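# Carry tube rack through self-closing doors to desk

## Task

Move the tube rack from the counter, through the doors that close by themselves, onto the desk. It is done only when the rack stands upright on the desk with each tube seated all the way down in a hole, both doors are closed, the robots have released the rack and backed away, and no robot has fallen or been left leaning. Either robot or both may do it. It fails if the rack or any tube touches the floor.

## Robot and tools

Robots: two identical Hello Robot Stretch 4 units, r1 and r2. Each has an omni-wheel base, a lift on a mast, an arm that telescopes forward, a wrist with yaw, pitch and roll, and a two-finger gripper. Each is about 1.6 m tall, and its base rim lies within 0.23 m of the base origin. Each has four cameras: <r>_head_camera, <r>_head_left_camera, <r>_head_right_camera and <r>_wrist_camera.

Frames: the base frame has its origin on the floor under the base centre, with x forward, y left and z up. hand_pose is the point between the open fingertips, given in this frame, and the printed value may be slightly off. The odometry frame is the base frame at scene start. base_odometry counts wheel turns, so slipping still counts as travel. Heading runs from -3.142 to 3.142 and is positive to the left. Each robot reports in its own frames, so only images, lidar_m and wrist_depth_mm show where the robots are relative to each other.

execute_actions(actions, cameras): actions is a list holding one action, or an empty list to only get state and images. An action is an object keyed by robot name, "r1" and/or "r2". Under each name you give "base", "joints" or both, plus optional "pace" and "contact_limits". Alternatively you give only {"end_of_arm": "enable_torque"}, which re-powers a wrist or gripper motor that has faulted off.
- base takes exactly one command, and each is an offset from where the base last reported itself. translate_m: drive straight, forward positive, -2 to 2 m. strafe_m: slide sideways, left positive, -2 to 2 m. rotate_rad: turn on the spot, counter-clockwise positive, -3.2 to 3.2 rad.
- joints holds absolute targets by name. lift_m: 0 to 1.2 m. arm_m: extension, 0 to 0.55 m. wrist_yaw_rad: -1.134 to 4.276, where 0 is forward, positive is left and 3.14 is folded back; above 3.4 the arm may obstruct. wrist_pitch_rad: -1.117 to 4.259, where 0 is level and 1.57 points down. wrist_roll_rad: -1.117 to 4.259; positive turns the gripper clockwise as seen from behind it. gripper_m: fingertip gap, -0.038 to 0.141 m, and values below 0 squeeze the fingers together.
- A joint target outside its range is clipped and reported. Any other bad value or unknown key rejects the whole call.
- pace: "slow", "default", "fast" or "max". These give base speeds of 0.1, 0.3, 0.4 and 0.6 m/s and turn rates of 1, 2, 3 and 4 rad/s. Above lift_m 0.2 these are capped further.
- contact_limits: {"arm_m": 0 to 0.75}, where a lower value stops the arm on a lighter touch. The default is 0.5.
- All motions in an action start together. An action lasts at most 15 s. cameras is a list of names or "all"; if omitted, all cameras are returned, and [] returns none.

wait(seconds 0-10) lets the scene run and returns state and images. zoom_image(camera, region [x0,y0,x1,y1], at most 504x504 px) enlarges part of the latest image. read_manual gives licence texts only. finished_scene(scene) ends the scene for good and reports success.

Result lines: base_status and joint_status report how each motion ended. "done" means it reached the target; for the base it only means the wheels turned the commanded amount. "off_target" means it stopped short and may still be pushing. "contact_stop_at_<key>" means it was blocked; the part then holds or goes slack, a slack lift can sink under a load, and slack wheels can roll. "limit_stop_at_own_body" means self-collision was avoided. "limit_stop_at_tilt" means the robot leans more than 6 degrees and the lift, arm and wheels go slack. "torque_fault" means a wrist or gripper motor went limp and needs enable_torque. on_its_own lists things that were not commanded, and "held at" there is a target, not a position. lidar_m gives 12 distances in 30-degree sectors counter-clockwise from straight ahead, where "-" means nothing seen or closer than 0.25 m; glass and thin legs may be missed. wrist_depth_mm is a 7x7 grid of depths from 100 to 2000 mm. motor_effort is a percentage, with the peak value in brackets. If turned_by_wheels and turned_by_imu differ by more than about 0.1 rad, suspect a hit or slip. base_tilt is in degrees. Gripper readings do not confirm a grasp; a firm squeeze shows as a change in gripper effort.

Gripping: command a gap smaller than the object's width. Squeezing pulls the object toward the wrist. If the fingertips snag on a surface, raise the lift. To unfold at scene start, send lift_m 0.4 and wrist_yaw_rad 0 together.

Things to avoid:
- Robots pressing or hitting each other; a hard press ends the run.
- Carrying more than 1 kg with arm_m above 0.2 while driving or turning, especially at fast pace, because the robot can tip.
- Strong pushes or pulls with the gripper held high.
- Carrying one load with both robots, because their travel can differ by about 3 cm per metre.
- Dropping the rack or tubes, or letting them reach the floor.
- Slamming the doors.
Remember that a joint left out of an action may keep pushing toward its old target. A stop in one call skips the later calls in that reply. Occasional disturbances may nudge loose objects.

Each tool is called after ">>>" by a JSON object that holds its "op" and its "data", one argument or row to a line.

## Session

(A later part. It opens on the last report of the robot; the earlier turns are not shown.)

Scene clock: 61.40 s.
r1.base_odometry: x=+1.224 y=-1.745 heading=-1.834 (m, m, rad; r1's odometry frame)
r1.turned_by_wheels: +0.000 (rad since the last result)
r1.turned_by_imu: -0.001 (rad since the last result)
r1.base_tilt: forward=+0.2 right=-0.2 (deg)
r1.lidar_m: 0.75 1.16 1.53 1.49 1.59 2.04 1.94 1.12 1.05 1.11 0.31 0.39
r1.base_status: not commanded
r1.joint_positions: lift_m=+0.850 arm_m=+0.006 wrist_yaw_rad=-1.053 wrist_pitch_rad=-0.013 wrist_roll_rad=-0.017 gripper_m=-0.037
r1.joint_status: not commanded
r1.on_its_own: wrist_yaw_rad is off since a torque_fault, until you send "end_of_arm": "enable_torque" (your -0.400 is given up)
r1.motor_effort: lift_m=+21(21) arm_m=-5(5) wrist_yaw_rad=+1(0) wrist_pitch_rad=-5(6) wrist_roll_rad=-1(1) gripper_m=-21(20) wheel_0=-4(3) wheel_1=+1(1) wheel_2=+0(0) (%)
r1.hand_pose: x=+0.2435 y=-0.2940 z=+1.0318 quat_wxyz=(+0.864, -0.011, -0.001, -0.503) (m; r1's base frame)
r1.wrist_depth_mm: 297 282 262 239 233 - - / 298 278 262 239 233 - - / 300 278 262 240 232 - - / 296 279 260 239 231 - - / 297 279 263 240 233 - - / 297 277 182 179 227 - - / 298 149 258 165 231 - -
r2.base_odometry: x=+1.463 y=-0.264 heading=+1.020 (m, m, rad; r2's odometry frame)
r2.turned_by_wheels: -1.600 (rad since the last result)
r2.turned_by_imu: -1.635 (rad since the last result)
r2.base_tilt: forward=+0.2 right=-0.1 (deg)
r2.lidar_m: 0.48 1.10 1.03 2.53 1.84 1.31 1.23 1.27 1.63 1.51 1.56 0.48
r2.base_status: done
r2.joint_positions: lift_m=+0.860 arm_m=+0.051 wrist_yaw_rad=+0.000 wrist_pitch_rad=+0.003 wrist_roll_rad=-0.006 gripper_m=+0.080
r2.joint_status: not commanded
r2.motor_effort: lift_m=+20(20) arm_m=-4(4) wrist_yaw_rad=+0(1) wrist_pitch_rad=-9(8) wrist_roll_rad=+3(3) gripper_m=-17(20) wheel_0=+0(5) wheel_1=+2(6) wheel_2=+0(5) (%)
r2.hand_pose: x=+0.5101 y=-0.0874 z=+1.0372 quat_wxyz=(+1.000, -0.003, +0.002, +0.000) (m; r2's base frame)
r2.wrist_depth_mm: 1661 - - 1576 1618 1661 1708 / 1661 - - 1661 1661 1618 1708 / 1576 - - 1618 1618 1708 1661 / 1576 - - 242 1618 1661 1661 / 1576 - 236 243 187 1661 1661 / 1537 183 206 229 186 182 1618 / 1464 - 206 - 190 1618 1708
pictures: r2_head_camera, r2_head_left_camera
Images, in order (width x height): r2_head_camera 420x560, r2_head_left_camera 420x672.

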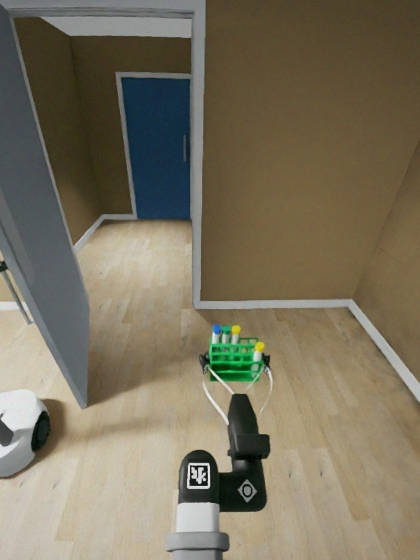

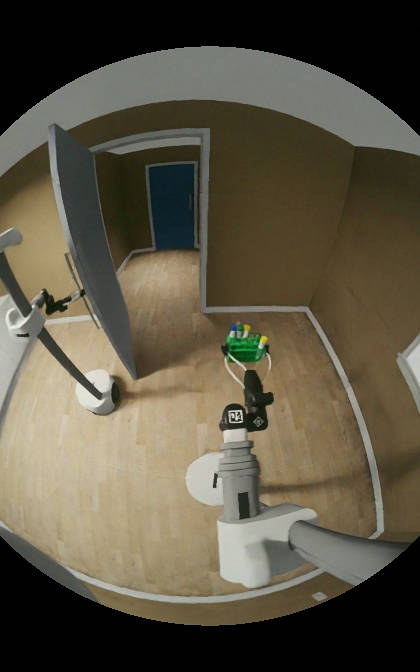

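>>> {"op": "execute_actions", "data": {
  "actions": [
    {"r2":{"base":{"translate_m":1.0},"pace":"fast"}}
  ],
  "cameras": []
}}

>>> {"op": "execute_actions", "data": {
  "actions": [
    {"r2":{"base":{"strafe_m":0.4},"pace":"slow"}}
  ],
  "cameras": ["r2_head_left_camera"]
}}

Scene clock: 67.37 s.
r1.base_odometry: x=+1.224 y=-1.745 heading=-1.834 (m, m, rad; r1's odometry frame)
r1.turned_by_wheels: +0.000 (rad since the last result)
r1.turned_by_imu: -0.002 (rad since the last result)
r1.base_tilt: forward=+0.2 right=-0.3 (deg)
r1.lidar_m: 0.73 1.18 1.53 1.49 1.58 2.01 1.95 2.09 2.61 0.88 0.31 0.41
r1.base_status: not commanded
r1.joint_positions: lift_m=+0.850 arm_m=+0.006 wrist_yaw_rad=-1.053 wrist_pitch_rad=-0.013 wrist_roll_rad=-0.017 gripper_m=-0.037
r1.joint_status: not commanded
r1.on_its_own: wrist_yaw_rad is off since a torque_fault, until you send "end_of_arm": "enable_torque" (your -0.400 is given up)
r1.motor_effort: lift_m=+21(21) arm_m=-5(5) wrist_yaw_rad=-1(0) wrist_pitch_rad=-5(5) wrist_roll_rad=-1(1) gripper_m=-21(20) wheel_0=-4(3) wheel_1=+1(1) wheel_2=+0(0) (%)
r1.hand_pose: x=+0.2435 y=-0.2940 z=+1.0318 quat_wxyz=(+0.864, -0.011, -0.001, -0.503) (m; r1's base frame)
r1.wrist_depth_mm: 298 278 262 240 233 976 - / 297 279 262 240 233 - - / 298 278 260 240 233 - - / 298 279 262 239 232 904 - / 298 277 260 239 233 - - / 296 278 181 180 226 - - / 296 149 260 165 231 946 -
r2.base_odometry: x=+1.986 y=+0.588 heading=+1.020 (m, m, rad; r2's odometry frame)
r2.turned_by_wheels: +0.000 (rad since the last result)
r2.turned_by_imu: -0.008 (rad since the last result)
r2.base_tilt: forward=+0.3 right=+0.0 (deg)
r2.lidar_m: 0.48 2.35 0.84 0.68 0.90 2.34 2.22 2.26 1.58 1.49 1.31 0.47
r2.base_status: done
r2.joint_positions: lift_m=+0.860 arm_m=+0.051 wrist_yaw_rad=+0.000 wrist_pitch_rad=+0.003 wrist_roll_rad=-0.006 gripper_m=+0.080
r2.joint_status: not commanded
r2.motor_effort: lift_m=+20(20) arm_m=-4(5) wrist_yaw_rad=-2(1) wrist_pitch_rad=-8(8) wrist_roll_rad=+3(3) gripper_m=-19(19) wheel_0=+0(4) wheel_1=-1(6) wheel_2=+1(10) (%)
r2.hand_pose: x=+0.5101 y=-0.0874 z=+1.0372 quat_wxyz=(+1.000, -0.003, +0.002, +0.000) (m; r2's base frame)
r2.wrist_depth_mm: - - 603 603 603 609 615 / - - 603 609 609 615 615 / - - 609 603 609 621 621 / - - 609 242 609 621 621 / - - 236 243 187 621 627 / - 183 206 230 187 181 621 / - - 206 - 190 627 634
pictures: none
No camera images: the call's "cameras" was empty. Leave "cameras" out to get every camera's image.

Scene clock: 72.50 s.
r1.base_odometry: x=+1.224 y=-1.745 heading=-1.834 (m, m, rad; r1's odometry frame)
r1.turned_by_wheels: +0.000 (rad since the last result)
r1.turned_by_imu: -0.002 (rad since the last result)
r1.base_tilt: forward=+0.2 right=-0.3 (deg)
r1.lidar_m: 0.74 1.19 1.50 1.49 1.59 2.02 1.96 2.09 2.65 0.53 0.33 0.41
r1.base_status: not commanded
r1.joint_positions: lift_m=+0.850 arm_m=+0.006 wrist_yaw_rad=-1.053 wrist_pitch_rad=-0.013 wrist_roll_rad=-0.017 gripper_m=-0.037
r1.joint_status: not commanded
r1.on_its_own: wrist_yaw_rad is off since a torque_fault, until you send "end_of_arm": "enable_torque" (your -0.400 is given up)
r1.motor_effort: lift_m=+21(21) arm_m=-5(5) wrist_yaw_rad=-1(0) wrist_pitch_rad=-4(4) wrist_roll_rad=-1(1) gripper_m=-19(19) wheel_0=-3(4) wheel_1=+1(1) wheel_2=+0(0) (%)
r1.hand_pose: x=+0.2435 y=-0.2940 z=+1.0318 quat_wxyz=(+0.864, -0.011, -0.001, -0.503) (m; r1's base frame)
r1.wrist_depth_mm: 298 279 260 241 232 634 - / 298 279 260 239 232 585 - / 298 279 260 239 232 492 477 / 297 279 260 238 232 512 - / 297 277 259 239 232 603 - / 296 278 181 179 226 597 - / 297 149 260 165 231 609 -
r2.base_odometry: x=+1.645 y=+0.797 heading=+1.020 (m, m, rad; r2's odometry frame)
r2.turned_by_wheels: +0.000 (rad since the last result)
r2.turned_by_imu: -0.001 (rad since the last result)
r2.base_tilt: forward=+0.3 right=-0.1 (deg)
r2.lidar_m: 0.48 0.76 0.38 0.29 0.32 2.37 2.24 2.32 1.97 1.90 1.24 0.47
r2.base_status: done
r2.joint_positions: lift_m=+0.860 arm_m=+0.051 wrist_yaw_rad=+0.000 wrist_pitch_rad=+0.003 wrist_roll_rad=-0.006 gripper_m=+0.080
r2.joint_status: not commanded
r2.motor_effort: lift_m=+20(20) arm_m=-4(4) wrist_yaw_rad=-1(0) wrist_pitch_rad=-8(9) wrist_roll_rad=+2(2) gripper_m=-21(18) wheel_0=-2(4) wheel_1=+2(5) wheel_2=+0(1) (%)
r2.hand_pose: x=+0.5101 y=-0.0874 z=+1.0372 quat_wxyz=(+1.000, -0.003, +0.002, +0.000) (m; r2's base frame)
r2.wrist_depth_mm: 1983 - - - - 591 591 / 1921 - - - - 603 597 / 1863 - - - - 603 609 / 1921 - - 245 683 603 597 / 1921 - 235 242 187 591 603 / 1921 183 207 230 186 182 603 / 1808 - 206 - 190 609 615
pictures: r2_head_left_camera
Images, in order (width x height): r2_head_left_camera 420x672.

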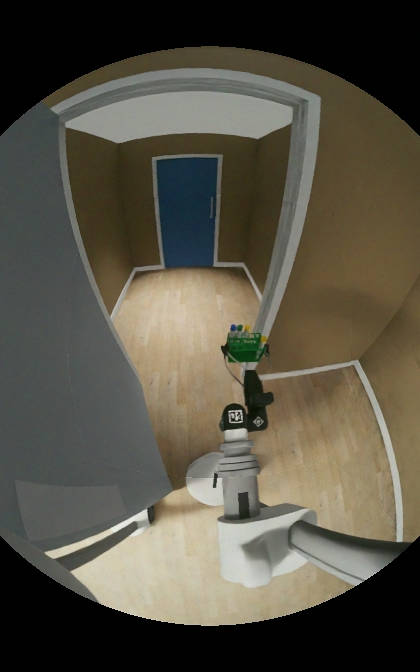

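>>> {"op": "execute_actions", "data": {
  "actions": [
    {"r1":{"joints":{"gripper_m":0.1}},"r2":{"joints":{"wrist_yaw_rad":0.4},"pace":"slow"}}
  ],
  "cameras": []
}}

>>> {"op": "execute_actions", "data": {
  "actions": [
    {"r1":{"base":{"strafe_m":0.3}}}
  ],
  "cameras": []
}}

>>> {"op": "execute_actions", "data": {
  "actions": [
    {"r1":{"end_of_arm":"enable_torque"}}
  ],
  "cameras": []
}}

>>> {"op": "execute_actions", "data": {
  "actions": [
    {"r1":{"base":{"translate_m":-0.6},"joints":{"wrist_yaw_rad":3.05,"lift_m":0.2,"gripper_m":0.05},"pace":"fast"}}
  ],
  "cameras": []
}}

>>> {"op": "execute_actions", "data": {
  "actions": [
    {"r1":{"base":{"strafe_m":-1.9},"pace":"fast"}}
  ],
  "cameras": []
}}

>>> {"op": "execute_actions", "data": {
  "actions": [
    {"r1":{"base":{"translate_m":1.2},"pace":"fast"}}
  ],
  "cameras": ["r1_head_left_camera"]
}}

Scene clock: 78.17 s.
r1.base_odometry: x=+1.224 y=-1.745 heading=-1.834 (m, m, rad; r1's odometry frame)
r1.turned_by_wheels: +0.000 (rad since the last result)
r1.turned_by_imu: -0.002 (rad since the last result)
r1.base_tilt: forward=+0.2 right=-0.3 (deg)
r1.lidar_m: 0.82 1.20 1.53 1.47 1.61 2.04 1.93 2.10 2.63 0.51 0.41 0.50
r1.base_status: not commanded
r1.joint_positions: lift_m=+0.850 arm_m=+0.006 wrist_yaw_rad=-1.068 wrist_pitch_rad=-0.013 wrist_roll_rad=-0.017 gripper_m=+0.100
r1.joint_status: all done
r1.on_its_own: wrist_yaw_rad is off since a torque_fault, until you send "end_of_arm": "enable_torque" (your -0.400 is given up)
r1.motor_effort: lift_m=+21(21) arm_m=-5(5) wrist_yaw_rad=-1(0) wrist_pitch_rad=-5(6) wrist_roll_rad=-1(1) gripper_m=-3(21) wheel_0=-3(3) wheel_1=+1(1) wheel_2=+0(0) (%)
r1.hand_pose: x=+0.2392 y=-0.2949 z=+1.0318 quat_wxyz=(+0.861, -0.011, -0.001, -0.509) (m; r1's base frame)
r1.wrist_depth_mm: 384 370 359 351 342 627 - / 387 373 362 349 343 609 - / 382 373 357 349 343 504 - / 384 373 359 349 340 525 - / 382 373 357 351 343 615 - / 379 370 351 347 200 621 - / 379 368 359 150 342 609 -
r2.base_odometry: x=+1.645 y=+0.797 heading=+1.020 (m, m, rad; r2's odometry frame)
r2.turned_by_wheels: +0.000 (rad since the last result)
r2.turned_by_imu: -0.002 (rad since the last result)
r2.base_tilt: forward=+0.3 right=-0.2 (deg)
r2.lidar_m: 0.48 0.68 0.26 0.25 0.51 2.37 2.25 2.31 1.99 1.89 1.25 0.92
r2.base_status: not commanded
r2.joint_positions: lift_m=+0.860 arm_m=+0.051 wrist_yaw_rad=+0.400 wrist_pitch_rad=+0.003 wrist_roll_rad=-0.006 gripper_m=+0.080
r2.joint_status: all done
r2.motor_effort: lift_m=+20(20) arm_m=-4(4) wrist_yaw_rad=+0(8) wrist_pitch_rad=-9(9) wrist_roll_rad=+3(3) gripper_m=-19(17) wheel_0=-2(8) wheel_1=+0(6) wheel_2=+1(2) (%)
r2.hand_pose: x=+0.5214 y=+0.0318 z=+1.0372 quat_wxyz=(+0.980, -0.003, +0.001, +0.199) (m; r2's base frame)
r2.wrist_depth_mm: 621 1661 - - - - - / 615 1618 - - - - - / 615 1537 - - - - - / 603 904 1983 244 - - - / 603 866 236 241 187 - - / 609 183 206 229 186 182 - / 603 917 206 - 190 - -
pictures: none
No camera images: the call's "cameras" was empty. Leave "cameras" out to get every camera's image.

Scene clock: 80.50 s.
r1.base_odometry: x=+1.513 y=-1.823 heading=-1.834 (m, m, rad; r1's odometry frame)
r1.turned_by_wheels: +0.000 (rad since the last result)
r1.turned_by_imu: +0.000 (rad since the last result)
r1.base_tilt: forward=+0.2 right=-0.2 (deg)
r1.lidar_m: 1.10 1.22 1.23 1.17 1.27 2.00 1.93 2.10 2.97 0.78 0.69 0.84
r1.base_status: done
r1.joint_positions: lift_m=+0.850 arm_m=+0.006 wrist_yaw_rad=-1.068 wrist_pitch_rad=-0.013 wrist_roll_rad=-0.017 gripper_m=+0.100
r1.joint_status: not commanded
r1.on_its_own: wrist_yaw_rad is off since a torque_fault, until you send "end_of_arm": "enable_torque" (your -0.400 is given up)
r1.motor_effort: lift_m=+21(21) arm_m=-5(5) wrist_yaw_rad=-2(0) wrist_pitch_rad=-5(6) wrist_roll_rad=-1(2) gripper_m=+0(2) wheel_0=-1(6) wheel_1=+0(6) wheel_2=+1(2) (%)
r1.hand_pose: x=+0.2392 y=-0.2949 z=+1.0318 quat_wxyz=(+0.861, -0.011, -0.001, -0.509) (m; r1's base frame)
r1.wrist_depth_mm: 691 691 676 654 640 917 - / 691 691 676 647 640 878 - / 715 691 668 661 634 778 - / 707 683 668 647 640 809 - / 707 691 668 647 634 878 - / 715 683 654 654 200 904 - / 707 683 668 150 634 878 -
r2.base_odometry: x=+1.645 y=+0.797 heading=+1.020 (m, m, rad; r2's odometry frame)
r2.turned_by_wheels: +0.000 (rad since the last result)
r2.turned_by_imu: -0.001 (rad since the last result)
r2.base_tilt: forward=+0.1 right=-0.1 (deg)
r2.lidar_m: 0.49 0.64 0.26 0.25 0.81 2.36 2.25 2.32 1.96 1.88 1.24 0.89
r2.base_status: not commanded
r2.joint_positions: lift_m=+0.860 arm_m=+0.051 wrist_yaw_rad=+0.400 wrist_pitch_rad=+0.003 wrist_roll_rad=-0.006 gripper_m=+0.080
r2.joint_status: not commanded
r2.motor_effort: lift_m=+20(20) arm_m=-4(4) wrist_yaw_rad=+0(1) wrist_pitch_rad=-9(8) wrist_roll_rad=+4(2) gripper_m=-22(23) wheel_0=-3(4) wheel_1=+3(3) wheel_2=+1(1) (%)
r2.hand_pose: x=+0.5214 y=+0.0318 z=+1.0372 quat_wxyz=(+0.980, -0.003, +0.001, +0.199) (m; r2's base frame)
r2.wrist_depth_mm: 615 1618 - - - - - / 609 1576 - - - - - / 603 1618 - - - - - / 597 917 1921 243 - - - / 591 878 236 241 187 - - / 591 183 206 230 186 182 - / 597 917 206 - 190 - -
pictures: none
No camera images: the call's "cameras" was empty. Leave "cameras" out to get every camera's image.

Scene clock: 80.80 s.
r1.base_odometry: x=+1.513 y=-1.823 heading=-1.834 (m, m, rad; r1's odometry frame)
r1.turned_by_wheels: +0.000 (rad since the last result)
r1.turned_by_imu: +0.000 (rad since the last result)
r1.base_tilt: forward=+0.2 right=-0.3 (deg)
r1.lidar_m: 1.13 1.19 1.17 1.18 1.31 2.02 1.91 2.09 2.95 0.76 0.69 0.80
r1.base_status: not commanded
r1.joint_positions: lift_m=+0.850 arm_m=+0.006 wrist_yaw_rad=-1.068 wrist_pitch_rad=-0.013 wrist_roll_rad=-0.017 gripper_m=+0.100
r1.joint_status: not commanded
r1.end_of_arm: enable_torque: each motor that was off is on again
r1.on_its_own: wrist_yaw_rad is held at -1.068, not at your -0.400, since a torque_fault
r1.motor_effort: lift_m=+21(21) arm_m=-5(5) wrist_yaw_rad=-1(1) wrist_pitch_rad=-5(6) wrist_roll_rad=-1(1) gripper_m=+1(2) wheel_0=-1(1) wheel_1=+0(0) wheel_2=+1(1) (%)
r1.hand_pose: x=+0.2392 y=-0.2949 z=+1.0318 quat_wxyz=(+0.861, -0.011, -0.001, -0.509) (m; r1's base frame)
r1.wrist_depth_mm: 723 683 661 647 640 917 - / 715 691 668 654 634 878 - / 707 691 668 654 634 788 - / 707 691 683 654 634 788 - / 707 691 668 647 640 904 - / 699 683 661 647 200 904 - / 707 676 676 141 634 878 -
r2.base_odometry: x=+1.645 y=+0.797 heading=+1.020 (m, m, rad; r2's odometry frame)
r2.turned_by_wheels: +0.000 (rad since the last result)
r2.turned_by_imu: +0.000 (rad since the last result)
r2.base_tilt: forward=+0.2 right=+0.0 (deg)
r2.lidar_m: 0.48 0.64 0.25 0.25 0.80 2.39 2.25 2.31 1.97 1.91 1.28 0.91
r2.base_status: not commanded
r2.joint_positions: lift_m=+0.860 arm_m=+0.051 wrist_yaw_rad=+0.400 wrist_pitch_rad=+0.003 wrist_roll_rad=-0.006 gripper_m=+0.080
r2.joint_status: not commanded
r2.motor_effort: lift_m=+20(20) arm_m=-4(4) wrist_yaw_rad=+0(1) wrist_pitch_rad=-8(8) wrist_roll_rad=+3(3) gripper_m=-18(19) wheel_0=-3(3) wheel_1=+3(3) wheel_2=+1(1) (%)
r2.hand_pose: x=+0.5214 y=+0.0318 z=+1.0372 quat_wxyz=(+0.980, -0.003, +0.001, +0.199) (m; r2's base frame)
r2.wrist_depth_mm: 615 1618 - - - - - / 609 1576 - - - - - / 603 1576 - - - - - / 603 931 - 243 - - - / 597 878 235 243 187 - - / 597 183 206 229 186 182 - / 591 904 206 - 190 - -
pictures: none
No camera images: the call's "cameras" was empty. Leave "cameras" out to get every camera's image.

Scene clock: 83.83 s.
r1.base_odometry: x=+1.669 y=-1.244 heading=-1.834 (m, m, rad; r1's odometry frame)
r1.turned_by_wheels: +0.000 (rad since the last result)
r1.turned_by_imu: +0.001 (rad since the last result)
r1.base_tilt: forward=+0.2 right=-0.2 (deg)
r1.lidar_m: 1.68 1.69 1.25 1.22 1.82 1.33 1.34 1.45 2.08 2.82 1.09 1.04
r1.base_status: done
r1.joint_positions: lift_m=+0.200 arm_m=+0.006 wrist_yaw_rad=+3.050 wrist_pitch_rad=-0.013 wrist_roll_rad=-0.017 gripper_m=+0.050
r1.joint_status: all done
r1.motor_effort: lift_m=+17(19) arm_m=-5(5) wrist_yaw_rad=+1(7) wrist_pitch_rad=-5(4) wrist_roll_rad=-1(1) gripper_m=-4(3) wheel_0=-1(8) wheel_1=+1(7) wheel_2=-1(9) (%)
r1.hand_pose: x=-0.1025 y=+0.1136 z=+0.3822 quat_wxyz=(+0.046, +0.006, -0.009, +0.999) (m; r1's base frame)
r1.wrist_depth_mm: 131 142 1499 1576 1537 1537 1618 / 107 142 1537 1499 1537 1618 1618 / 112 142 1464 1499 1576 1618 1576 / 133 161 1499 1499 1537 1537 1576 / 1464 1499 1537 1499 1576 1499 1618 / 1430 1464 197 1464 198 1537 1537 / 1025 946 1025 621 946 1025 1008
r2.base_odometry: x=+1.645 y=+0.797 heading=+1.020 (m, m, rad; r2's odometry frame)
r2.turned_by_wheels: +0.000 (rad since the last result)
r2.turned_by_imu: -0.001 (rad since the last result)
r2.base_tilt: forward=+0.3 right=-0.1 (deg)
r2.lidar_m: 0.48 0.63 0.25 0.25 1.10 1.08 2.25 2.32 1.97 1.90 1.27 0.90
r2.base_status: not commanded
r2.joint_positions: lift_m=+0.860 arm_m=+0.051 wrist_yaw_rad=+0.400 wrist_pitch_rad=+0.003 wrist_roll_rad=-0.006 gripper_m=+0.080
r2.joint_status: not commanded
r2.motor_effort: lift_m=+20(20) arm_m=-5(4) wrist_yaw_rad=-1(1) wrist_pitch_rad=-9(8) wrist_roll_rad=+4(3) gripper_m=-19(21) wheel_0=-3(3) wheel_1=+3(3) wheel_2=+1(1) (%)
r2.hand_pose: x=+0.5214 y=+0.0318 z=+1.0372 quat_wxyz=(+0.980, -0.003, +0.001, +0.199) (m; r2's base frame)
r2.wrist_depth_mm: 621 1576 - - - - - / 615 1618 - - - - - / 609 1576 - - - - - / 591 917 1921 244 - - - / 603 866 234 243 187 - - / 597 183 206 229 186 182 - / 591 904 206 - 190 - -
pictures: none
No camera images: the call's "cameras" was empty. Leave "cameras" out to get every camera's image.

Scene clock: 89.80 s.
r1.base_odometry: x=-0.166 y=-0.751 heading=-1.834 (m, m, rad; r1's odometry frame)
r1.turned_by_wheels: +0.000 (rad since the last result)
r1.turned_by_imu: -0.003 (rad since the last result)
r1.base_tilt: forward=+0.2 right=-0.3 (deg)
r1.lidar_m: 1.62 1.02 1.02 3.12 1.96 1.51 1.45 1.32 0.93 0.92 0.99 1.45
r1.base_status: done
r1.joint_positions: lift_m=+0.200 arm_m=+0.006 wrist_yaw_rad=+3.050 wrist_pitch_rad=-0.013 wrist_roll_rad=-0.017 gripper_m=+0.050
r1.joint_status: not commanded
r1.motor_effort: lift_m=+17(17) arm_m=-5(5) wrist_yaw_rad=-2(0) wrist_pitch_rad=-5(4) wrist_roll_rad=-1(1) gripper_m=-4(2) wheel_0=+0(8) wheel_1=+1(11) wheel_2=+2(1) (%)
r1.hand_pose: x=-0.1025 y=+0.1135 z=+0.3822 quat_wxyz=(+0.046, +0.006, -0.009, +0.999) (m; r1's base frame)
r1.wrist_depth_mm: 131 142 1576 1661 1661 1708 1756 / 107 142 1661 1661 1618 1708 1756 / 112 142 1661 1661 1661 1708 1708 / 133 161 1618 1618 1708 1708 1661 / 1576 1576 1618 1661 1618 1661 1756 / 1537 1618 197 1576 198 1576 1499 / 1042 946 1025 621 960 991 1008
r2.base_odometry: x=+1.645 y=+0.797 heading=+1.020 (m, m, rad; r2's odometry frame)
r2.turned_by_wheels: +0.000 (rad since the last result)
r2.turned_by_imu: -0.002 (rad since the last result)
r2.base_tilt: forward=+0.3 right=+0.1 (deg)
r2.lidar_m: 0.48 0.66 0.25 0.25 - 2.36 2.25 1.14 1.00 1.90 1.28 0.88
r2.base_status: not commanded
r2.joint_positions: lift_m=+0.860 arm_m=+0.051 wrist_yaw_rad=+0.400 wrist_pitch_rad=+0.003 wrist_roll_rad=-0.006 gripper_m=+0.080
r2.joint_status: not commanded
r2.motor_effort: lift_m=+20(20) arm_m=-4(4) wrist_yaw_rad=+0(0) wrist_pitch_rad=-8(8) wrist_roll_rad=+4(3) gripper_m=-20(19) wheel_0=-3(2) wheel_1=+3(3) wheel_2=+1(1) (%)
r2.hand_pose: x=+0.5214 y=+0.0318 z=+1.0372 quat_wxyz=(+0.980, -0.003, +0.001, +0.199) (m; r2's base frame)
r2.wrist_depth_mm: 621 1618 - - - - - / 609 1618 - - - - - / 591 1576 - - - - - / 603 904 - 242 - - - / 597 866 236 241 187 - - / 597 183 207 229 186 182 - / 591 917 206 - 190 - -
pictures: none
No camera images: the call's "cameras" was empty. Leave "cameras" out to get every camera's image.

Scene clock: 94.17 s.
r1.base_odometry: x=-0.477 y=-1.909 heading=-1.834 (m, m, rad; r1's odometry frame)
r1.turned_by_wheels: +0.000 (rad since the last result)
r1.turned_by_imu: -0.005 (rad since the last result)
r1.base_tilt: forward=+0.2 right=-0.2 (deg)
r1.lidar_m: 0.41 0.45 0.64 0.71 0.73 2.73 2.66 1.41 1.04 1.01 0.57 0.44
r1.base_status: done
r1.joint_positions: lift_m=+0.200 arm_m=+0.006 wrist_yaw_rad=+3.050 wrist_pitch_rad=-0.013 wrist_roll_rad=-0.017 gripper_m=+0.050
r1.joint_status: not commanded
r1.motor_effort: lift_m=+17(17) arm_m=-5(5) wrist_yaw_rad=+0(1) wrist_pitch_rad=-6(6) wrist_roll_rad=-1(1) gripper_m=-2(1) wheel_0=+0(4) wheel_1=-1(2) wheel_2=+1(13) (%)
r1.hand_pose: x=-0.1025 y=+0.1135 z=+0.3822 quat_wxyz=(+0.046, +0.006, -0.009, +0.999) (m; r1's base frame)
r1.wrist_depth_mm: 131 142 - - - - - / 107 142 - - - - - / 112 141 - - - - - / 133 162 - - - - - / 1808 - - - - - - / 1576 1576 198 1661 199 1618 1499 / 1025 946 1025 621 960 1025 1025
r2.base_odometry: x=+1.645 y=+0.797 heading=+1.020 (m, m, rad; r2's odometry frame)
r2.turned_by_wheels: +0.000 (rad since the last result)
r2.turned_by_imu: -0.002 (rad since the last result)
r2.base_tilt: forward=+0.1 right=-0.1 (deg)
r2.lidar_m: 0.48 0.64 0.26 0.25 - 2.39 2.25 2.33 2.00 1.87 0.74 0.90
r2.base_status: not commanded
r2.joint_positions: lift_m=+0.860 arm_m=+0.051 wrist_yaw_rad=+0.400 wrist_pitch_rad=+0.003 wrist_roll_rad=-0.006 gripper_m=+0.080
r2.joint_status: not commanded
r2.motor_effort: lift_m=+20(21) arm_m=-4(4) wrist_yaw_rad=+0(0) wrist_pitch_rad=-8(9) wrist_roll_rad=+3(3) gripper_m=-18(21) wheel_0=-3(3) wheel_1=+3(3) wheel_2=+1(1) (%)
r2.hand_pose: x=+0.5214 y=+0.0318 z=+1.0372 quat_wxyz=(+0.980, -0.003, +0.001, +0.199) (m; r2's base frame)
r2.wrist_depth_mm: 615 1661 - - - - - / 609 1618 - - - - - / 609 1576 - - - - - / 597 917 1983 243 - - - / 603 878 235 241 186 - - / 597 184 207 229 186 183 - / 591 904 206 - 190 - -
pictures: r1_head_left_camera
Images, in order (width x height): r1_head_left_camera 420x672.

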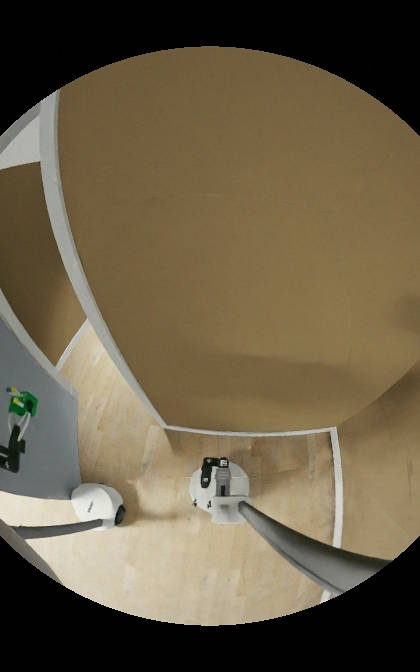

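>>> {"op": "execute_actions", "data": {
  "actions": [
    {"r1":{"base":{"translate_m":0.13}}}
  ],
  "cameras": []
}}

>>> {"op": "execute_actions", "data": {
  "actions": [
    {"r1":{"base":{"strafe_m":0.72},"pace":"slow"}}
  ],
  "cameras": ["r1_head_left_camera"]
}}

Scene clock: 102.90 s.
r1.base_odometry: x=-0.511 y=-2.035 heading=-1.833 (m, m, rad; r1's odometry frame)
r1.turned_by_wheels: +0.000 (rad since the last result)
r1.turned_by_imu: -0.002 (rad since the last result)
r1.base_tilt: forward=+0.2 right=-0.3 (deg)
r1.lidar_m: 0.28 0.31 0.47 0.75 0.77 2.88 2.79 1.41 1.05 1.02 0.42 0.29
r1.base_status: done
r1.joint_positions: lift_m=+0.200 arm_m=+0.006 wrist_yaw_rad=+3.050 wrist_pitch_rad=-0.013 wrist_roll_rad=-0.017 gripper_m=+0.050
r1.joint_status: not commanded
r1.motor_effort: lift_m=+17(17) arm_m=-5(5) wrist_yaw_rad=-3(1) wrist_pitch_rad=-5(4) wrist_roll_rad=-1(1) gripper_m=-2(6) wheel_0=+2(9) wheel_1=+0(1) wheel_2=+1(9) (%)
r1.hand_pose: x=-0.1025 y=+0.1135 z=+0.3822 quat_wxyz=(+0.046, +0.006, -0.009, +0.999) (m; r1's base frame)
r1.wrist_depth_mm: 131 142 - - - - - / 107 142 - - - - - / 112 142 - - - - - / 133 161 - - - - - / 1808 - - - - - - / 1576 1576 197 1618 198 1537 1366 / 1025 946 1025 615 960 1025 931
r2.base_odometry: x=+1.645 y=+0.797 heading=+1.020 (m, m, rad; r2's odometry frame)
r2.turned_by_wheels: +0.000 (rad since the last result)
r2.turned_by_imu: -0.002 (rad since the last result)
r2.base_tilt: forward=+0.3 right=-0.1 (deg)
r2.lidar_m: 0.45 0.64 0.26 0.25 - 2.37 2.24 2.30 1.98 1.89 0.76 0.90
r2.base_status: not commanded
r2.joint_positions: lift_m=+0.860 arm_m=+0.051 wrist_yaw_rad=+0.400 wrist_pitch_rad=+0.003 wrist_roll_rad=-0.006 gripper_m=+0.080
r2.joint_status: not commanded
r2.motor_effort: lift_m=+20(20) arm_m=-4(4) wrist_yaw_rad=+0(1) wrist_pitch_rad=-8(8) wrist_roll_rad=+3(3) gripper_m=-18(18) wheel_0=-3(3) wheel_1=+3(3) wheel_2=+1(1) (%)
r2.hand_pose: x=+0.5214 y=+0.0318 z=+1.0372 quat_wxyz=(+0.980, -0.003, +0.001, +0.199) (m; r2's base frame)
r2.wrist_depth_mm: 609 1576 - - - - - / 615 1576 - - - - - / 597 1576 - - - - - / 603 917 1921 242 - - - / 603 878 235 243 186 - - / 597 183 206 229 186 181 - / 585 904 206 - 190 - -
pictures: none
No camera images: the call's "cameras" was empty. Leave "cameras" out to get every camera's image.

Scene clock: 111.23 s.
r1.base_odometry: x=+0.184 y=-2.222 heading=-1.833 (m, m, rad; r1's odometry frame)
r1.turned_by_wheels: +0.000 (rad since the last result)
r1.turned_by_imu: -0.001 (rad since the last result)
r1.base_tilt: forward=+0.2 right=-0.2 (deg)
r1.lidar_m: 2.63 1.83 0.67 0.52 0.50 0.25 0.25 2.34 1.77 1.16 0.46 0.39
r1.base_status: done
r1.joint_positions: lift_m=+0.200 arm_m=+0.006 wrist_yaw_rad=+3.050 wrist_pitch_rad=-0.013 wrist_roll_rad=-0.017 gripper_m=+0.050
r1.joint_status: not commanded
r1.motor_effort: lift_m=+17(17) arm_m=-5(5) wrist_yaw_rad=+2(0) wrist_pitch_rad=-3(4) wrist_roll_rad=-1(1) gripper_m=-2(4) wheel_0=-1(7) wheel_1=+0(4) wheel_2=+1(3) (%)
r1.hand_pose: x=-0.1025 y=+0.1135 z=+0.3822 quat_wxyz=(+0.046, +0.006, -0.009, +0.999) (m; r1's base frame)
r1.wrist_depth_mm: 131 142 - - - 585 484 / 107 142 - - - 585 480 / 113 142 676 - - 585 484 / 133 161 - - - 591 477 / - - - - - 585 484 / 1537 1618 198 723 198 591 484 / 1025 946 559 347 488 559 484
r2.base_odometry: x=+1.645 y=+0.797 heading=+1.020 (m, m, rad; r2's odometry frame)
r2.turned_by_wheels: +0.000 (rad since the last result)
r2.turned_by_imu: -0.003 (rad since the last result)
r2.base_tilt: forward=+0.3 right=+0.0 (deg)
r2.lidar_m: 0.28 0.65 0.26 0.25 - 2.34 2.25 2.30 1.97 1.89 1.26 0.29
r2.base_status: not commanded
r2.joint_positions: lift_m=+0.860 arm_m=+0.051 wrist_yaw_rad=+0.400 wrist_pitch_rad=+0.003 wrist_roll_rad=-0.006 gripper_m=+0.080
r2.joint_status: not commanded
r2.motor_effort: lift_m=+20(20) arm_m=-4(4) wrist_yaw_rad=+0(1) wrist_pitch_rad=-8(9) wrist_roll_rad=+4(3) gripper_m=-19(18) wheel_0=-3(3) wheel_1=+3(3) wheel_2=+1(1) (%)
r2.hand_pose: x=+0.5214 y=+0.0318 z=+1.0372 quat_wxyz=(+0.980, -0.003, +0.001, +0.199) (m; r2's base frame)
r2.wrist_depth_mm: 621 1618 - - - - - / 603 1576 - - - - - / 609 1576 - - - - - / 597 917 - 243 - - - / 597 878 235 242 186 - - / 585 184 205 229 186 182 - / 597 891 205 - 190 - -
pictures: r1_head_left_camera
Images, in order (width x height): r1_head_left_camera 420x672.

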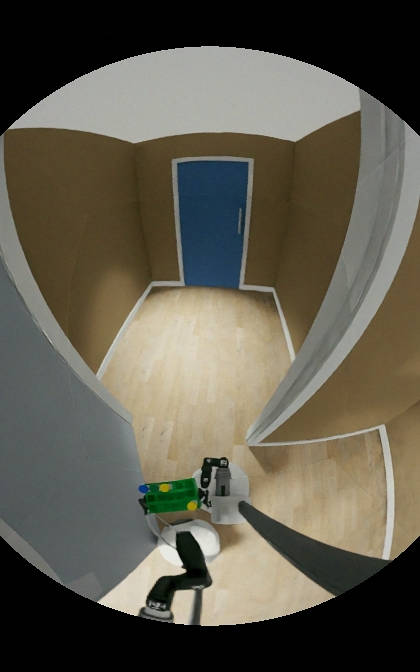

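Close. Go forward.

>>> {"op": "execute_actions", "data": {
  "actions": [
    {"r1":{"base":{"translate_m":1.3},"joints":{"lift_m":0.85},"pace":"fast"}}
  ],
  "cameras": []
}}

>>> {"op": "execute_actions", "data": {
  "actions": [
    {"r1":{"base":{"strafe_m":-0.25},"joints":{"wrist_yaw_rad":0,"gripper_m":0.08}},"r2":{"joints":{"wrist_yaw_rad":0},"pace":"slow"}}
  ],
  "cameras": ["r1_wrist_camera"]
}}

Scene clock: 116.73 s.
r1.base_odometry: x=-0.153 y=-3.477 heading=-1.833 (m, m, rad; r1's odometry frame)
r1.turned_by_wheels: +0.000 (rad since the last result)
r1.turned_by_imu: -0.006 (rad since the last result)
r1.base_tilt: forward=+0.2 right=-0.3 (deg)
r1.lidar_m: 1.32 1.50 1.29 1.25 1.08 1.09 0.86 0.82 0.81 0.76 0.82 1.18
r1.base_status: done
r1.joint_positions: lift_m=+0.850 arm_m=+0.006 wrist_yaw_rad=+3.050 wrist_pitch_rad=-0.013 wrist_roll_rad=-0.017 gripper_m=+0.050
r1.joint_status: all done
r1.motor_effort: lift_m=+21(24) arm_m=-5(5) wrist_yaw_rad=-1(0) wrist_pitch_rad=-5(5) wrist_roll_rad=-1(1) gripper_m=+1(3) wheel_0=+1(9) wheel_1=-1(4) wheel_2=-1(12) (%)
r1.hand_pose: x=-0.1025 y=+0.1135 z=+1.0319 quat_wxyz=(+0.046, +0.006, -0.009, +0.999) (m; r1's base frame)
r1.wrist_depth_mm: 131 142 - - 1430 1118 991 / 107 142 - 1983 1464 1098 976 / 112 142 - - 1464 1160 991 / 133 161 - 1921 1499 1138 1008 / 904 946 - - 1499 1138 991 / 891 917 197 - 198 1118 976 / 891 891 - 946 1464 1098 976
r2.base_odometry: x=+1.645 y=+0.797 heading=+1.020 (m, m, rad; r2's odometry frame)
r2.turned_by_wheels: +0.000 (rad since the last result)
r2.turned_by_imu: -0.002 (rad since the last result)
r2.base_tilt: forward=+0.1 right=+0.0 (deg)
r2.lidar_m: 0.49 0.66 0.25 0.25 - 2.38 2.23 2.32 1.99 1.89 1.27 0.92
r2.base_status: not commanded
r2.joint_positions: lift_m=+0.860 arm_m=+0.051 wrist_yaw_rad=+0.400 wrist_pitch_rad=+0.003 wrist_roll_rad=-0.006 gripper_m=+0.080
r2.joint_status: not commanded
r2.motor_effort: lift_m=+20(20) arm_m=-4(4) wrist_yaw_rad=+1(3) wrist_pitch_rad=-9(8) wrist_roll_rad=+3(3) gripper_m=-19(22) wheel_0=-3(3) wheel_1=+3(3) wheel_2=+1(1) (%)
r2.hand_pose: x=+0.5214 y=+0.0318 z=+1.0372 quat_wxyz=(+0.980, -0.003, +0.001, +0.199) (m; r2's base frame)
r2.wrist_depth_mm: 603 1576 - - - - - / 609 1576 - - - - - / 603 1618 - - - - - / 603 904 1921 243 1537 - - / 597 866 236 243 187 - - / 597 183 206 229 186 181 - / 591 904 206 - 190 - -
pictures: none
No camera images: the call's "cameras" was empty. Leave "cameras" out to get every camera's image.

Scene clock: 119.10 s.
r1.base_odometry: x=-0.394 y=-3.413 heading=-1.833 (m, m, rad; r1's odometry frame)
r1.turned_by_wheels: +0.000 (rad since the last result)
r1.turned_by_imu: -0.001 (rad since the last result)
r1.base_tilt: forward=+0.2 right=-0.4 (deg)
r1.lidar_m: 1.30 1.46 1.56 1.49 1.26 1.26 0.78 0.74 0.54 0.52 0.56 0.84
r1.base_status: done
r1.joint_positions: lift_m=+0.850 arm_m=+0.006 wrist_yaw_rad=+0.000 wrist_pitch_rad=-0.013 wrist_roll_rad=-0.017 gripper_m=+0.080
r1.joint_status: all done
r1.motor_effort: lift_m=+20(21) arm_m=-5(5) wrist_yaw_rad=-1(6) wrist_pitch_rad=-4(5) wrist_roll_rad=-1(1) gripper_m=-2(8) wheel_0=-1(5) wheel_1=+2(10) wheel_2=+1(1) (%)
r1.hand_pose: x=+0.4652 y=-0.0873 z=+1.0319 quat_wxyz=(+1.000, -0.008, -0.007, +0.000) (m; r1's base frame)
r1.wrist_depth_mm: 1205 1205 1205 1182 1205 1078 750 / 1182 1182 1160 1182 1182 1138 750 / 1205 1205 1205 1182 1160 1160 768 / 1182 1205 1205 1182 1160 1118 768 / 1205 1182 1182 1182 1182 1138 759 / 1205 1205 210 1160 197 1118 768 / 1205 1182 1160 149 1182 976 750
r2.base_odometry: x=+1.645 y=+0.797 heading=+1.020 (m, m, rad; r2's odometry frame)
r2.turned_by_wheels: +0.000 (rad since the last result)
r2.turned_by_imu: -0.001 (rad since the last result)
r2.base_tilt: forward=+0.2 right=-0.2 (deg)
r2.lidar_m: 0.49 0.65 0.27 0.25 - 2.39 2.24 2.31 1.96 1.87 1.24 0.45
r2.base_status: not commanded
r2.joint_positions: lift_m=+0.860 arm_m=+0.051 wrist_yaw_rad=+0.000 wrist_pitch_rad=+0.003 wrist_roll_rad=-0.006 gripper_m=+0.080
r2.joint_status: all done
r2.motor_effort: lift_m=+20(20) arm_m=-4(4) wrist_yaw_rad=-1(2) wrist_pitch_rad=-9(8) wrist_roll_rad=+2(3) gripper_m=-19(22) wheel_0=-3(2) wheel_1=+3(3) wheel_2=+1(1) (%)
r2.hand_pose: x=+0.5101 y=-0.0873 z=+1.0372 quat_wxyz=(+1.000, -0.003, +0.002, +0.000) (m; r2's base frame)
r2.wrist_depth_mm: 1983 - - - - 591 603 / 1983 - - - - 591 597 / 1863 - - - 1430 597 603 / 1921 - - 243 683 609 597 / 1921 - 234 242 189 591 609 / 1863 184 206 230 186 182 615 / 1921 - 206 - 191 609 621
pictures: r1_wrist_camera
Images, in order (width x height): r1_wrist_camera 616x392.

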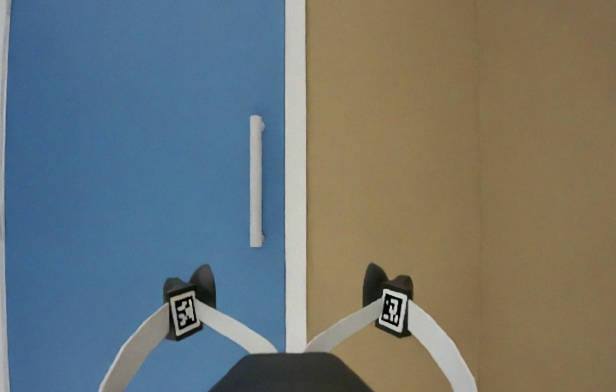

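>>> {"op": "execute_actions", "data": {
  "actions": [
    {"r1":{"base":{"strafe_m":0.45},"joints":{"wrist_yaw_rad":3.05,"gripper_m":0.05}}}
  ],
  "cameras": []
}}

>>> {"op": "execute_actions", "data": {
  "actions": [
    {"r1":{"base":{"translate_m":1.0},"pace":"fast"}}
  ],
  "cameras": []
}}

>>> {"op": "execute_actions", "data": {
  "actions": [
    {"r1":{"base":{"translate_m":0.7},"pace":"slow"}}
  ],
  "cameras": ["r1_head_left_camera"]
}}

Scene clock: 123.47 s.
r1.base_odometry: x=+0.040 y=-3.529 heading=-1.833 (m, m, rad; r1's odometry frame)
r1.turned_by_wheels: +0.000 (rad since the last result)
r1.turned_by_imu: -0.001 (rad since the last result)
r1.base_tilt: forward=+0.2 right=-0.3 (deg)
r1.lidar_m: 1.39 1.42 1.10 1.03 1.07 0.90 1.41 0.88 1.02 0.97 1.05 1.38
r1.base_status: done
r1.joint_positions: lift_m=+0.850 arm_m=+0.006 wrist_yaw_rad=+3.050 wrist_pitch_rad=-0.013 wrist_roll_rad=-0.017 gripper_m=+0.050
r1.joint_status: all done
r1.motor_effort: lift_m=+20(20) arm_m=-5(5) wrist_yaw_rad=+0(4) wrist_pitch_rad=-4(5) wrist_roll_rad=-1(1) gripper_m=-3(7) wheel_0=-1(12) wheel_1=-1(8) wheel_2=+0(2) (%)
r1.hand_pose: x=-0.1025 y=+0.1135 z=+1.0319 quat_wxyz=(+0.046, +0.006, -0.009, +0.999) (m; r1's base frame)
r1.wrist_depth_mm: 131 142 - 1708 1182 976 976 / 107 142 - 1708 1182 976 976 / 113 141 1983 1708 1229 960 976 / 133 161 1708 1708 1205 960 976 / 891 - - 1808 1182 960 976 / 946 - 197 1708 199 960 960 / 917 - - 788 1182 931 976
r2.base_odometry: x=+1.645 y=+0.797 heading=+1.020 (m, m, rad; r2's odometry frame)
r2.turned_by_wheels: +0.000 (rad since the last result)
r2.turned_by_imu: -0.002 (rad since the last result)
r2.base_tilt: forward=+0.2 right=-0.2 (deg)
r2.lidar_m: 0.48 0.65 0.25 0.25 - 2.38 2.24 2.32 1.97 1.89 1.24 0.46
r2.base_status: not commanded
r2.joint_positions: lift_m=+0.860 arm_m=+0.051 wrist_yaw_rad=+0.000 wrist_pitch_rad=+0.003 wrist_roll_rad=-0.006 gripper_m=+0.080
r2.joint_status: not commanded
r2.motor_effort: lift_m=+20(20) arm_m=-4(4) wrist_yaw_rad=-1(0) wrist_pitch_rad=-8(8) wrist_roll_rad=+4(4) gripper_m=-18(19) wheel_0=-3(2) wheel_1=+3(3) wheel_2=+1(1) (%)
r2.hand_pose: x=+0.5101 y=-0.0873 z=+1.0372 quat_wxyz=(+1.000, -0.003, +0.002, +0.000) (m; r2's base frame)
r2.wrist_depth_mm: 1983 - - - - 585 603 / 1983 - - - - 603 597 / 1983 - - - - 591 597 / 1863 - - 243 668 597 603 / 1921 - 235 242 186 585 609 / 1921 184 205 229 186 182 609 / 1921 - 206 - 190 597 615
pictures: none
No camera images: the call's "cameras" was empty. Leave "cameras" out to get every camera's image.

Scene clock: 127.43 s.
r1.base_odometry: x=-0.219 y=-4.495 heading=-1.833 (m, m, rad; r1's odometry frame)
r1.turned_by_wheels: +0.000 (rad since the last result)
r1.turned_by_imu: -0.004 (rad since the last result)
r1.base_tilt: forward=+0.2 right=-0.2 (deg)
r1.lidar_m: 0.39 0.43 0.60 0.99 1.08 1.55 1.88 1.41 1.07 1.03 0.49 0.42
r1.base_status: done
r1.joint_positions: lift_m=+0.850 arm_m=+0.006 wrist_yaw_rad=+3.050 wrist_pitch_rad=-0.013 wrist_roll_rad=-0.017 gripper_m=+0.050
r1.joint_status: not commanded
r1.motor_effort: lift_m=+20(20) arm_m=-5(5) wrist_yaw_rad=-3(3) wrist_pitch_rad=-5(5) wrist_roll_rad=-1(1) gripper_m=-6(5) wheel_0=+1(9) wheel_1=+0(3) wheel_2=+0(10) (%)
r1.hand_pose: x=-0.1025 y=+0.1135 z=+1.0319 quat_wxyz=(+0.046, +0.006, -0.009, +0.999) (m; r1's base frame)
r1.wrist_depth_mm: 131 142 - - 1983 1808 1255 / 107 142 - - - 1808 1255 / 113 142 - - - 1756 1281 / 133 161 - - 1983 1808 1255 / 1921 1921 - - - 1808 1255 / 1808 1863 198 - 198 1863 1281 / 1863 1921 - - 1921 1618 1255
r2.base_odometry: x=+1.645 y=+0.797 heading=+1.020 (m, m, rad; r2's odometry frame)
r2.turned_by_wheels: +0.000 (rad since the last result)
r2.turned_by_imu: -0.002 (rad since the last result)
r2.base_tilt: forward=+0.2 right=-0.1 (deg)
r2.lidar_m: 0.48 0.64 0.25 0.25 - 2.37 2.26 2.30 1.96 1.89 1.26 0.46
r2.base_status: not commanded
r2.joint_positions: lift_m=+0.860 arm_m=+0.051 wrist_yaw_rad=+0.000 wrist_pitch_rad=+0.003 wrist_roll_rad=-0.006 gripper_m=+0.080
r2.joint_status: not commanded
r2.motor_effort: lift_m=+20(20) arm_m=-5(4) wrist_yaw_rad=+0(1) wrist_pitch_rad=-8(9) wrist_roll_rad=+3(3) gripper_m=-17(23) wheel_0=-3(3) wheel_1=+3(3) wheel_2=+1(1) (%)
r2.hand_pose: x=+0.5101 y=-0.0873 z=+1.0372 quat_wxyz=(+1.000, -0.003, +0.002, +0.000) (m; r2's base frame)
r2.wrist_depth_mm: 1921 - - - - 591 603 / 1983 - - - - 603 603 / 1863 - - - - 597 597 / 1921 - - 244 668 603 609 / 1921 - 235 241 187 591 615 / 1863 183 206 229 185 182 621 / 1863 - 206 - 190 615 621
pictures: none
No camera images: the call's "cameras" was empty. Leave "cameras" out to get every camera's image.

Scene clock: 131.67 s.
r1.base_odometry: x=-0.256 y=-4.721 heading=-1.820 (m, m, rad; r1's odometry frame)
r1.turned_by_wheels: +0.013 (rad since the last result)
r1.turned_by_imu: +0.079 (rad since the last result)
r1.base_tilt: forward=+0.2 right=-0.2 (deg)
r1.lidar_m: - 0.25 0.35 0.92 1.03 1.61 2.07 1.40 1.11 0.43 0.25 0.25
r1.base_status: translate_m contact_stop (by the wheels' count: +0.227 of +0.700)
r1.joint_positions: lift_m=+0.850 arm_m=+0.006 wrist_yaw_rad=+3.050 wrist_pitch_rad=-0.013 wrist_roll_rad=-0.017 gripper_m=+0.050
r1.joint_status: not commanded
r1.on_its_own: the wheels are slack since a contact_stop
r1.motor_effort: lift_m=+19(20) arm_m=-4(5) wrist_yaw_rad=-1(5) wrist_pitch_rad=-4(5) wrist_roll_rad=-1(1) gripper_m=-1(3) wheel_0=+0(20) wheel_1=+0(27) wheel_2=+0(33) (%)
r1.hand_pose: x=-0.1027 y=+0.1135 z=+1.0320 quat_wxyz=(+0.046, +0.006, -0.009, +0.999) (m; r1's base frame)
r1.wrist_depth_mm: 131 142 - - - - 1281 / 107 142 - - - 1983 1366 / 112 141 - - - - 1336 / 133 161 - - - 1983 1308 / 1708 - - - - 1921 1336 / 1808 - 197 - 198 1983 1336 / 1708 - - - - 1808 1308
r2.base_odometry: x=+1.645 y=+0.797 heading=+1.020 (m, m, rad; r2's odometry frame)
r2.turned_by_wheels: +0.000 (rad since the last result)
r2.turned_by_imu: -0.002 (rad since the last result)
r2.base_tilt: forward=+0.2 right=-0.1 (deg)
r2.lidar_m: 0.49 0.64 0.25 0.25 - 2.39 2.25 2.30 1.98 1.89 1.26 0.48
r2.base_status: not commanded
r2.joint_positions: lift_m=+0.860 arm_m=+0.051 wrist_yaw_rad=+0.000 wrist_pitch_rad=+0.003 wrist_roll_rad=-0.006 gripper_m=+0.080
r2.joint_status: not commanded
r2.motor_effort: lift_m=+21(20) arm_m=-4(4) wrist_yaw_rad=-1(1) wrist_pitch_rad=-9(9) wrist_roll_rad=+2(2) gripper_m=-19(20) wheel_0=-3(3) wheel_1=+3(3) wheel_2=+1(1) (%)
r2.hand_pose: x=+0.5101 y=-0.0873 z=+1.0372 quat_wxyz=(+1.000, -0.003, +0.002, +0.000) (m; r2's base frame)
r2.wrist_depth_mm: - - - - - 591 597 / 1921 - - - - 597 597 / 1921 - - - - 603 603 / 1983 - - 242 661 597 603 / 1921 - 235 241 187 591 609 / 1863 183 206 229 185 182 609 / 1983 - 206 - 190 609 615
pictures: r1_head_left_camera
Images, in order (width x height): r1_head_left_camera 420x672.

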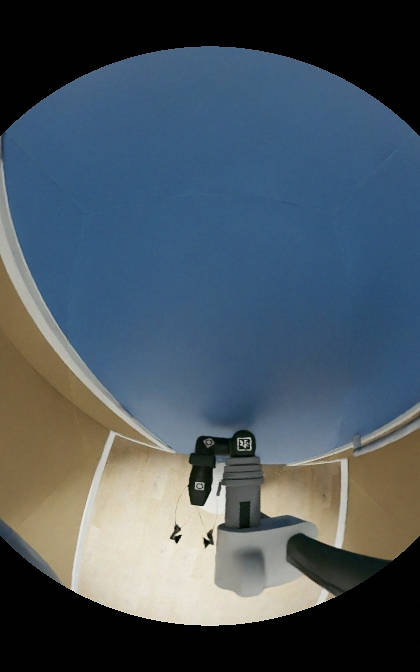

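>>> {"op": "execute_actions", "data": {
  "actions": [
    {"r1":{"base":{"translate_m":-0.72},"pace":"fast"}}
  ],
  "cameras": []
}}

>>> {"op": "execute_actions", "data": {
  "actions": [
    {"r1":{"base":{"rotate_rad":-0.08},"joints":{"wrist_yaw_rad":0,"gripper_m":0.08,"lift_m":0.95}}}
  ],
  "cameras": []
}}

>>> {"op": "execute_actions", "data": {
  "actions": [
    {"r1":{"base":{"strafe_m":-0.34},"joints":{"arm_m":0.35}}}
  ],
  "cameras": ["r1_wrist_camera"]
}}

Scene clock: 136.17 s.
r1.base_odometry: x=-0.078 y=-4.023 heading=-1.820 (m, m, rad; r1's odometry frame)
r1.turned_by_wheels: +0.000 (rad since the last result)
r1.turned_by_imu: +0.001 (rad since the last result)
r1.base_tilt: forward=+0.2 right=-0.3 (deg)
r1.lidar_m: 0.90 0.98 1.07 1.01 1.15 1.36 1.36 1.27 0.99 0.99 1.09 0.90
r1.base_status: done
r1.joint_positions: lift_m=+0.850 arm_m=+0.006 wrist_yaw_rad=+3.050 wrist_pitch_rad=-0.013 wrist_roll_rad=-0.017 gripper_m=+0.050
r1.joint_status: not commanded
r1.motor_effort: lift_m=+19(19) arm_m=-4(4) wrist_yaw_rad=+0(2) wrist_pitch_rad=-4(4) wrist_roll_rad=-1(1) gripper_m=-4(1) wheel_0=-1(8) wheel_1=+0(3) wheel_2=+1(14) (%)
r1.hand_pose: x=-0.1027 y=+0.1135 z=+1.0320 quat_wxyz=(+0.046, +0.006, -0.009, +0.999) (m; r1's base frame)
r1.wrist_depth_mm: 131 142 - - 1618 1430 1499 / 107 141 - - 1618 1430 1430 / 113 141 - - 1708 1430 1430 / 133 161 - - 1708 1430 1430 / 1430 1464 - - 1756 1430 1397 / 1430 1464 198 - 198 1397 1430 / 1430 1430 - 1078 1618 1430 1430
r2.base_odometry: x=+1.645 y=+0.797 heading=+1.020 (m, m, rad; r2's odometry frame)
r2.turned_by_wheels: +0.000 (rad since the last result)
r2.turned_by_imu: -0.002 (rad since the last result)
r2.base_tilt: forward=+0.3 right=-0.2 (deg)
r2.lidar_m: 0.49 0.65 0.25 0.25 - 2.38 2.24 2.30 1.98 1.90 1.27 0.47
r2.base_status: not commanded
r2.joint_positions: lift_m=+0.860 arm_m=+0.051 wrist_yaw_rad=+0.000 wrist_pitch_rad=+0.003 wrist_roll_rad=-0.006 gripper_m=+0.080
r2.joint_status: not commanded
r2.motor_effort: lift_m=+20(20) arm_m=-4(4) wrist_yaw_rad=+1(0) wrist_pitch_rad=-8(8) wrist_roll_rad=+4(3) gripper_m=-21(19) wheel_0=-3(3) wheel_1=+3(3) wheel_2=+0(1) (%)
r2.hand_pose: x=+0.5101 y=-0.0873 z=+1.0372 quat_wxyz=(+1.000, -0.003, +0.002, +0.000) (m; r2's base frame)
r2.wrist_depth_mm: 1921 - - - - 591 603 / 1863 - - - - 597 597 / 1808 - - - - 603 609 / 1921 - - 243 668 597 603 / 1921 - 236 241 187 591 615 / 1863 184 207 230 186 182 609 / 1921 - 205 - 190 609 609
pictures: none
No camera images: the call's "cameras" was empty. Leave "cameras" out to get every camera's image.

Scene clock: 138.53 s.
r1.base_odometry: x=-0.078 y=-4.023 heading=-1.900 (m, m, rad; r1's odometry frame)
r1.turned_by_wheels: -0.080 (rad since the last result)
r1.turned_by_imu: -0.081 (rad since the last result)
r1.base_tilt: forward=+0.2 right=-0.3 (deg)
r1.lidar_m: 0.89 0.94 1.07 1.03 1.11 1.33 1.76 1.36 1.02 0.99 1.07 0.91
r1.base_status: done
r1.joint_positions: lift_m=+0.950 arm_m=+0.006 wrist_yaw_rad=+0.000 wrist_pitch_rad=-0.013 wrist_roll_rad=-0.017 gripper_m=+0.080
r1.joint_status: all done
r1.motor_effort: lift_m=+22(21) arm_m=-4(3) wrist_yaw_rad=+0(8) wrist_pitch_rad=-5(5) wrist_roll_rad=-1(1) gripper_m=-2(3) wheel_0=+0(4) wheel_1=-1(0) wheel_2=+1(4) (%)
r1.hand_pose: x=+0.4650 y=-0.0873 z=+1.1318 quat_wxyz=(+1.000, -0.008, -0.007, +0.000) (m; r1's base frame)
r1.wrist_depth_mm: 723 707 699 707 691 691 691 / 715 707 715 715 699 683 683 / 715 707 707 699 691 691 691 / 707 699 691 699 683 683 691 / 715 699 707 707 691 683 683 / 723 699 211 691 198 683 691 / 715 707 707 149 691 683 676
r2.base_odometry: x=+1.645 y=+0.797 heading=+1.020 (m, m, rad; r2's odometry frame)
r2.turned_by_wheels: +0.000 (rad since the last result)
r2.turned_by_imu: -0.001 (rad since the last result)
r2.base_tilt: forward=+0.3 right=-0.1 (deg)
r2.lidar_m: 0.48 0.62 0.26 0.25 - 2.37 2.24 2.33 1.97 1.90 1.25 0.49
r2.base_status: not commanded
r2.joint_positions: lift_m=+0.860 arm_m=+0.051 wrist_yaw_rad=+0.000 wrist_pitch_rad=+0.003 wrist_roll_rad=-0.006 gripper_m=+0.080
r2.joint_status: not commanded
r2.motor_effort: lift_m=+20(21) arm_m=-5(4) wrist_yaw_rad=-1(1) wrist_pitch_rad=-8(8) wrist_roll_rad=+3(3) gripper_m=-21(20) wheel_0=-3(3) wheel_1=+3(3) wheel_2=+1(1) (%)
r2.hand_pose: x=+0.5101 y=-0.0873 z=+1.0372 quat_wxyz=(+1.000, -0.003, +0.002, +0.000) (m; r2's base frame)
r2.wrist_depth_mm: 1983 - - - - 591 591 / 1921 - - - - 597 603 / 1921 - - - - 603 609 / 1921 - - 242 668 603 609 / 1921 - 234 242 186 597 609 / 1921 183 207 229 186 182 609 / 1863 - 206 - 190 609 615
pictures: none
No camera images: the call's "cameras" was empty. Leave "cameras" out to get every camera's image.

Scene clock: 141.00 s.
r1.base_odometry: x=-0.399 y=-3.913 heading=-1.900 (m, m, rad; r1's odometry frame)
r1.turned_by_wheels: +0.000 (rad since the last result)
r1.turned_by_imu: +0.000 (rad since the last result)
r1.base_tilt: forward=+0.2 right=-0.2 (deg)
r1.lidar_m: 0.81 0.92 1.36 1.35 1.48 1.56 1.28 0.89 0.67 0.65 0.71 0.89
r1.base_status: done
r1.joint_positions: lift_m=+0.950 arm_m=+0.349 wrist_yaw_rad=+0.000 wrist_pitch_rad=-0.013 wrist_roll_rad=-0.017 gripper_m=+0.080
r1.joint_status: all done
r1.motor_effort: lift_m=+21(22) arm_m=+5(7) wrist_yaw_rad=-1(2) wrist_pitch_rad=-4(4) wrist_roll_rad=-1(1) gripper_m=+1(0) wheel_0=+1(7) wheel_1=+2(10) wheel_2=+1(0) (%)
r1.hand_pose: x=+0.8085 y=-0.0874 z=+1.1319 quat_wxyz=(+1.000, -0.008, -0.007, +0.000) (m; r1's base frame)
r1.wrist_depth_mm: 340 336 334 332 315 327 327 / 338 334 332 330 315 325 324 / 336 336 334 332 317 327 325 / 340 332 334 329 317 325 324 / 338 332 330 330 314 325 327 / 336 336 209 329 198 325 322 / 338 334 330 150 314 325 322
r2.base_odometry: x=+1.645 y=+0.797 heading=+1.020 (m, m, rad; r2's odometry frame)
r2.turned_by_wheels: +0.000 (rad since the last result)
r2.turned_by_imu: -0.001 (rad since the last result)
r2.base_tilt: forward=+0.1 right=+0.0 (deg)
r2.lidar_m: 0.47 0.65 0.25 0.25 - 2.36 2.25 2.32 1.97 1.89 1.26 0.48
r2.base_status: not commanded
r2.joint_positions: lift_m=+0.860 arm_m=+0.051 wrist_yaw_rad=+0.000 wrist_pitch_rad=+0.003 wrist_roll_rad=-0.006 gripper_m=+0.080
r2.joint_status: not commanded
r2.motor_effort: lift_m=+20(20) arm_m=-4(4) wrist_yaw_rad=-1(1) wrist_pitch_rad=-9(9) wrist_roll_rad=+2(3) gripper_m=-17(18) wheel_0=-3(3) wheel_1=+3(3) wheel_2=+1(1) (%)
r2.hand_pose: x=+0.5101 y=-0.0873 z=+1.0372 quat_wxyz=(+1.000, -0.003, +0.002, +0.000) (m; r2's base frame)
r2.wrist_depth_mm: 1863 - - - - 591 597 / 1921 - - - - 591 597 / 1863 - - - - 591 603 / 1921 - - 244 668 597 603 / 1921 - 236 241 186 591 609 / 1921 182 206 230 186 183 609 / 1921 - 205 - 191 609 609
pictures: r1_wrist_camera
Images, in order (width x height): r1_wrist_camera 616x392.

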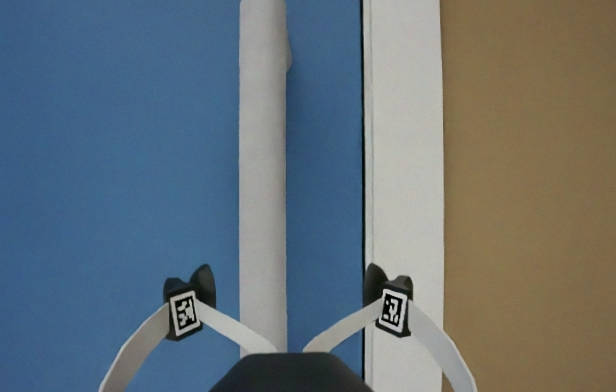

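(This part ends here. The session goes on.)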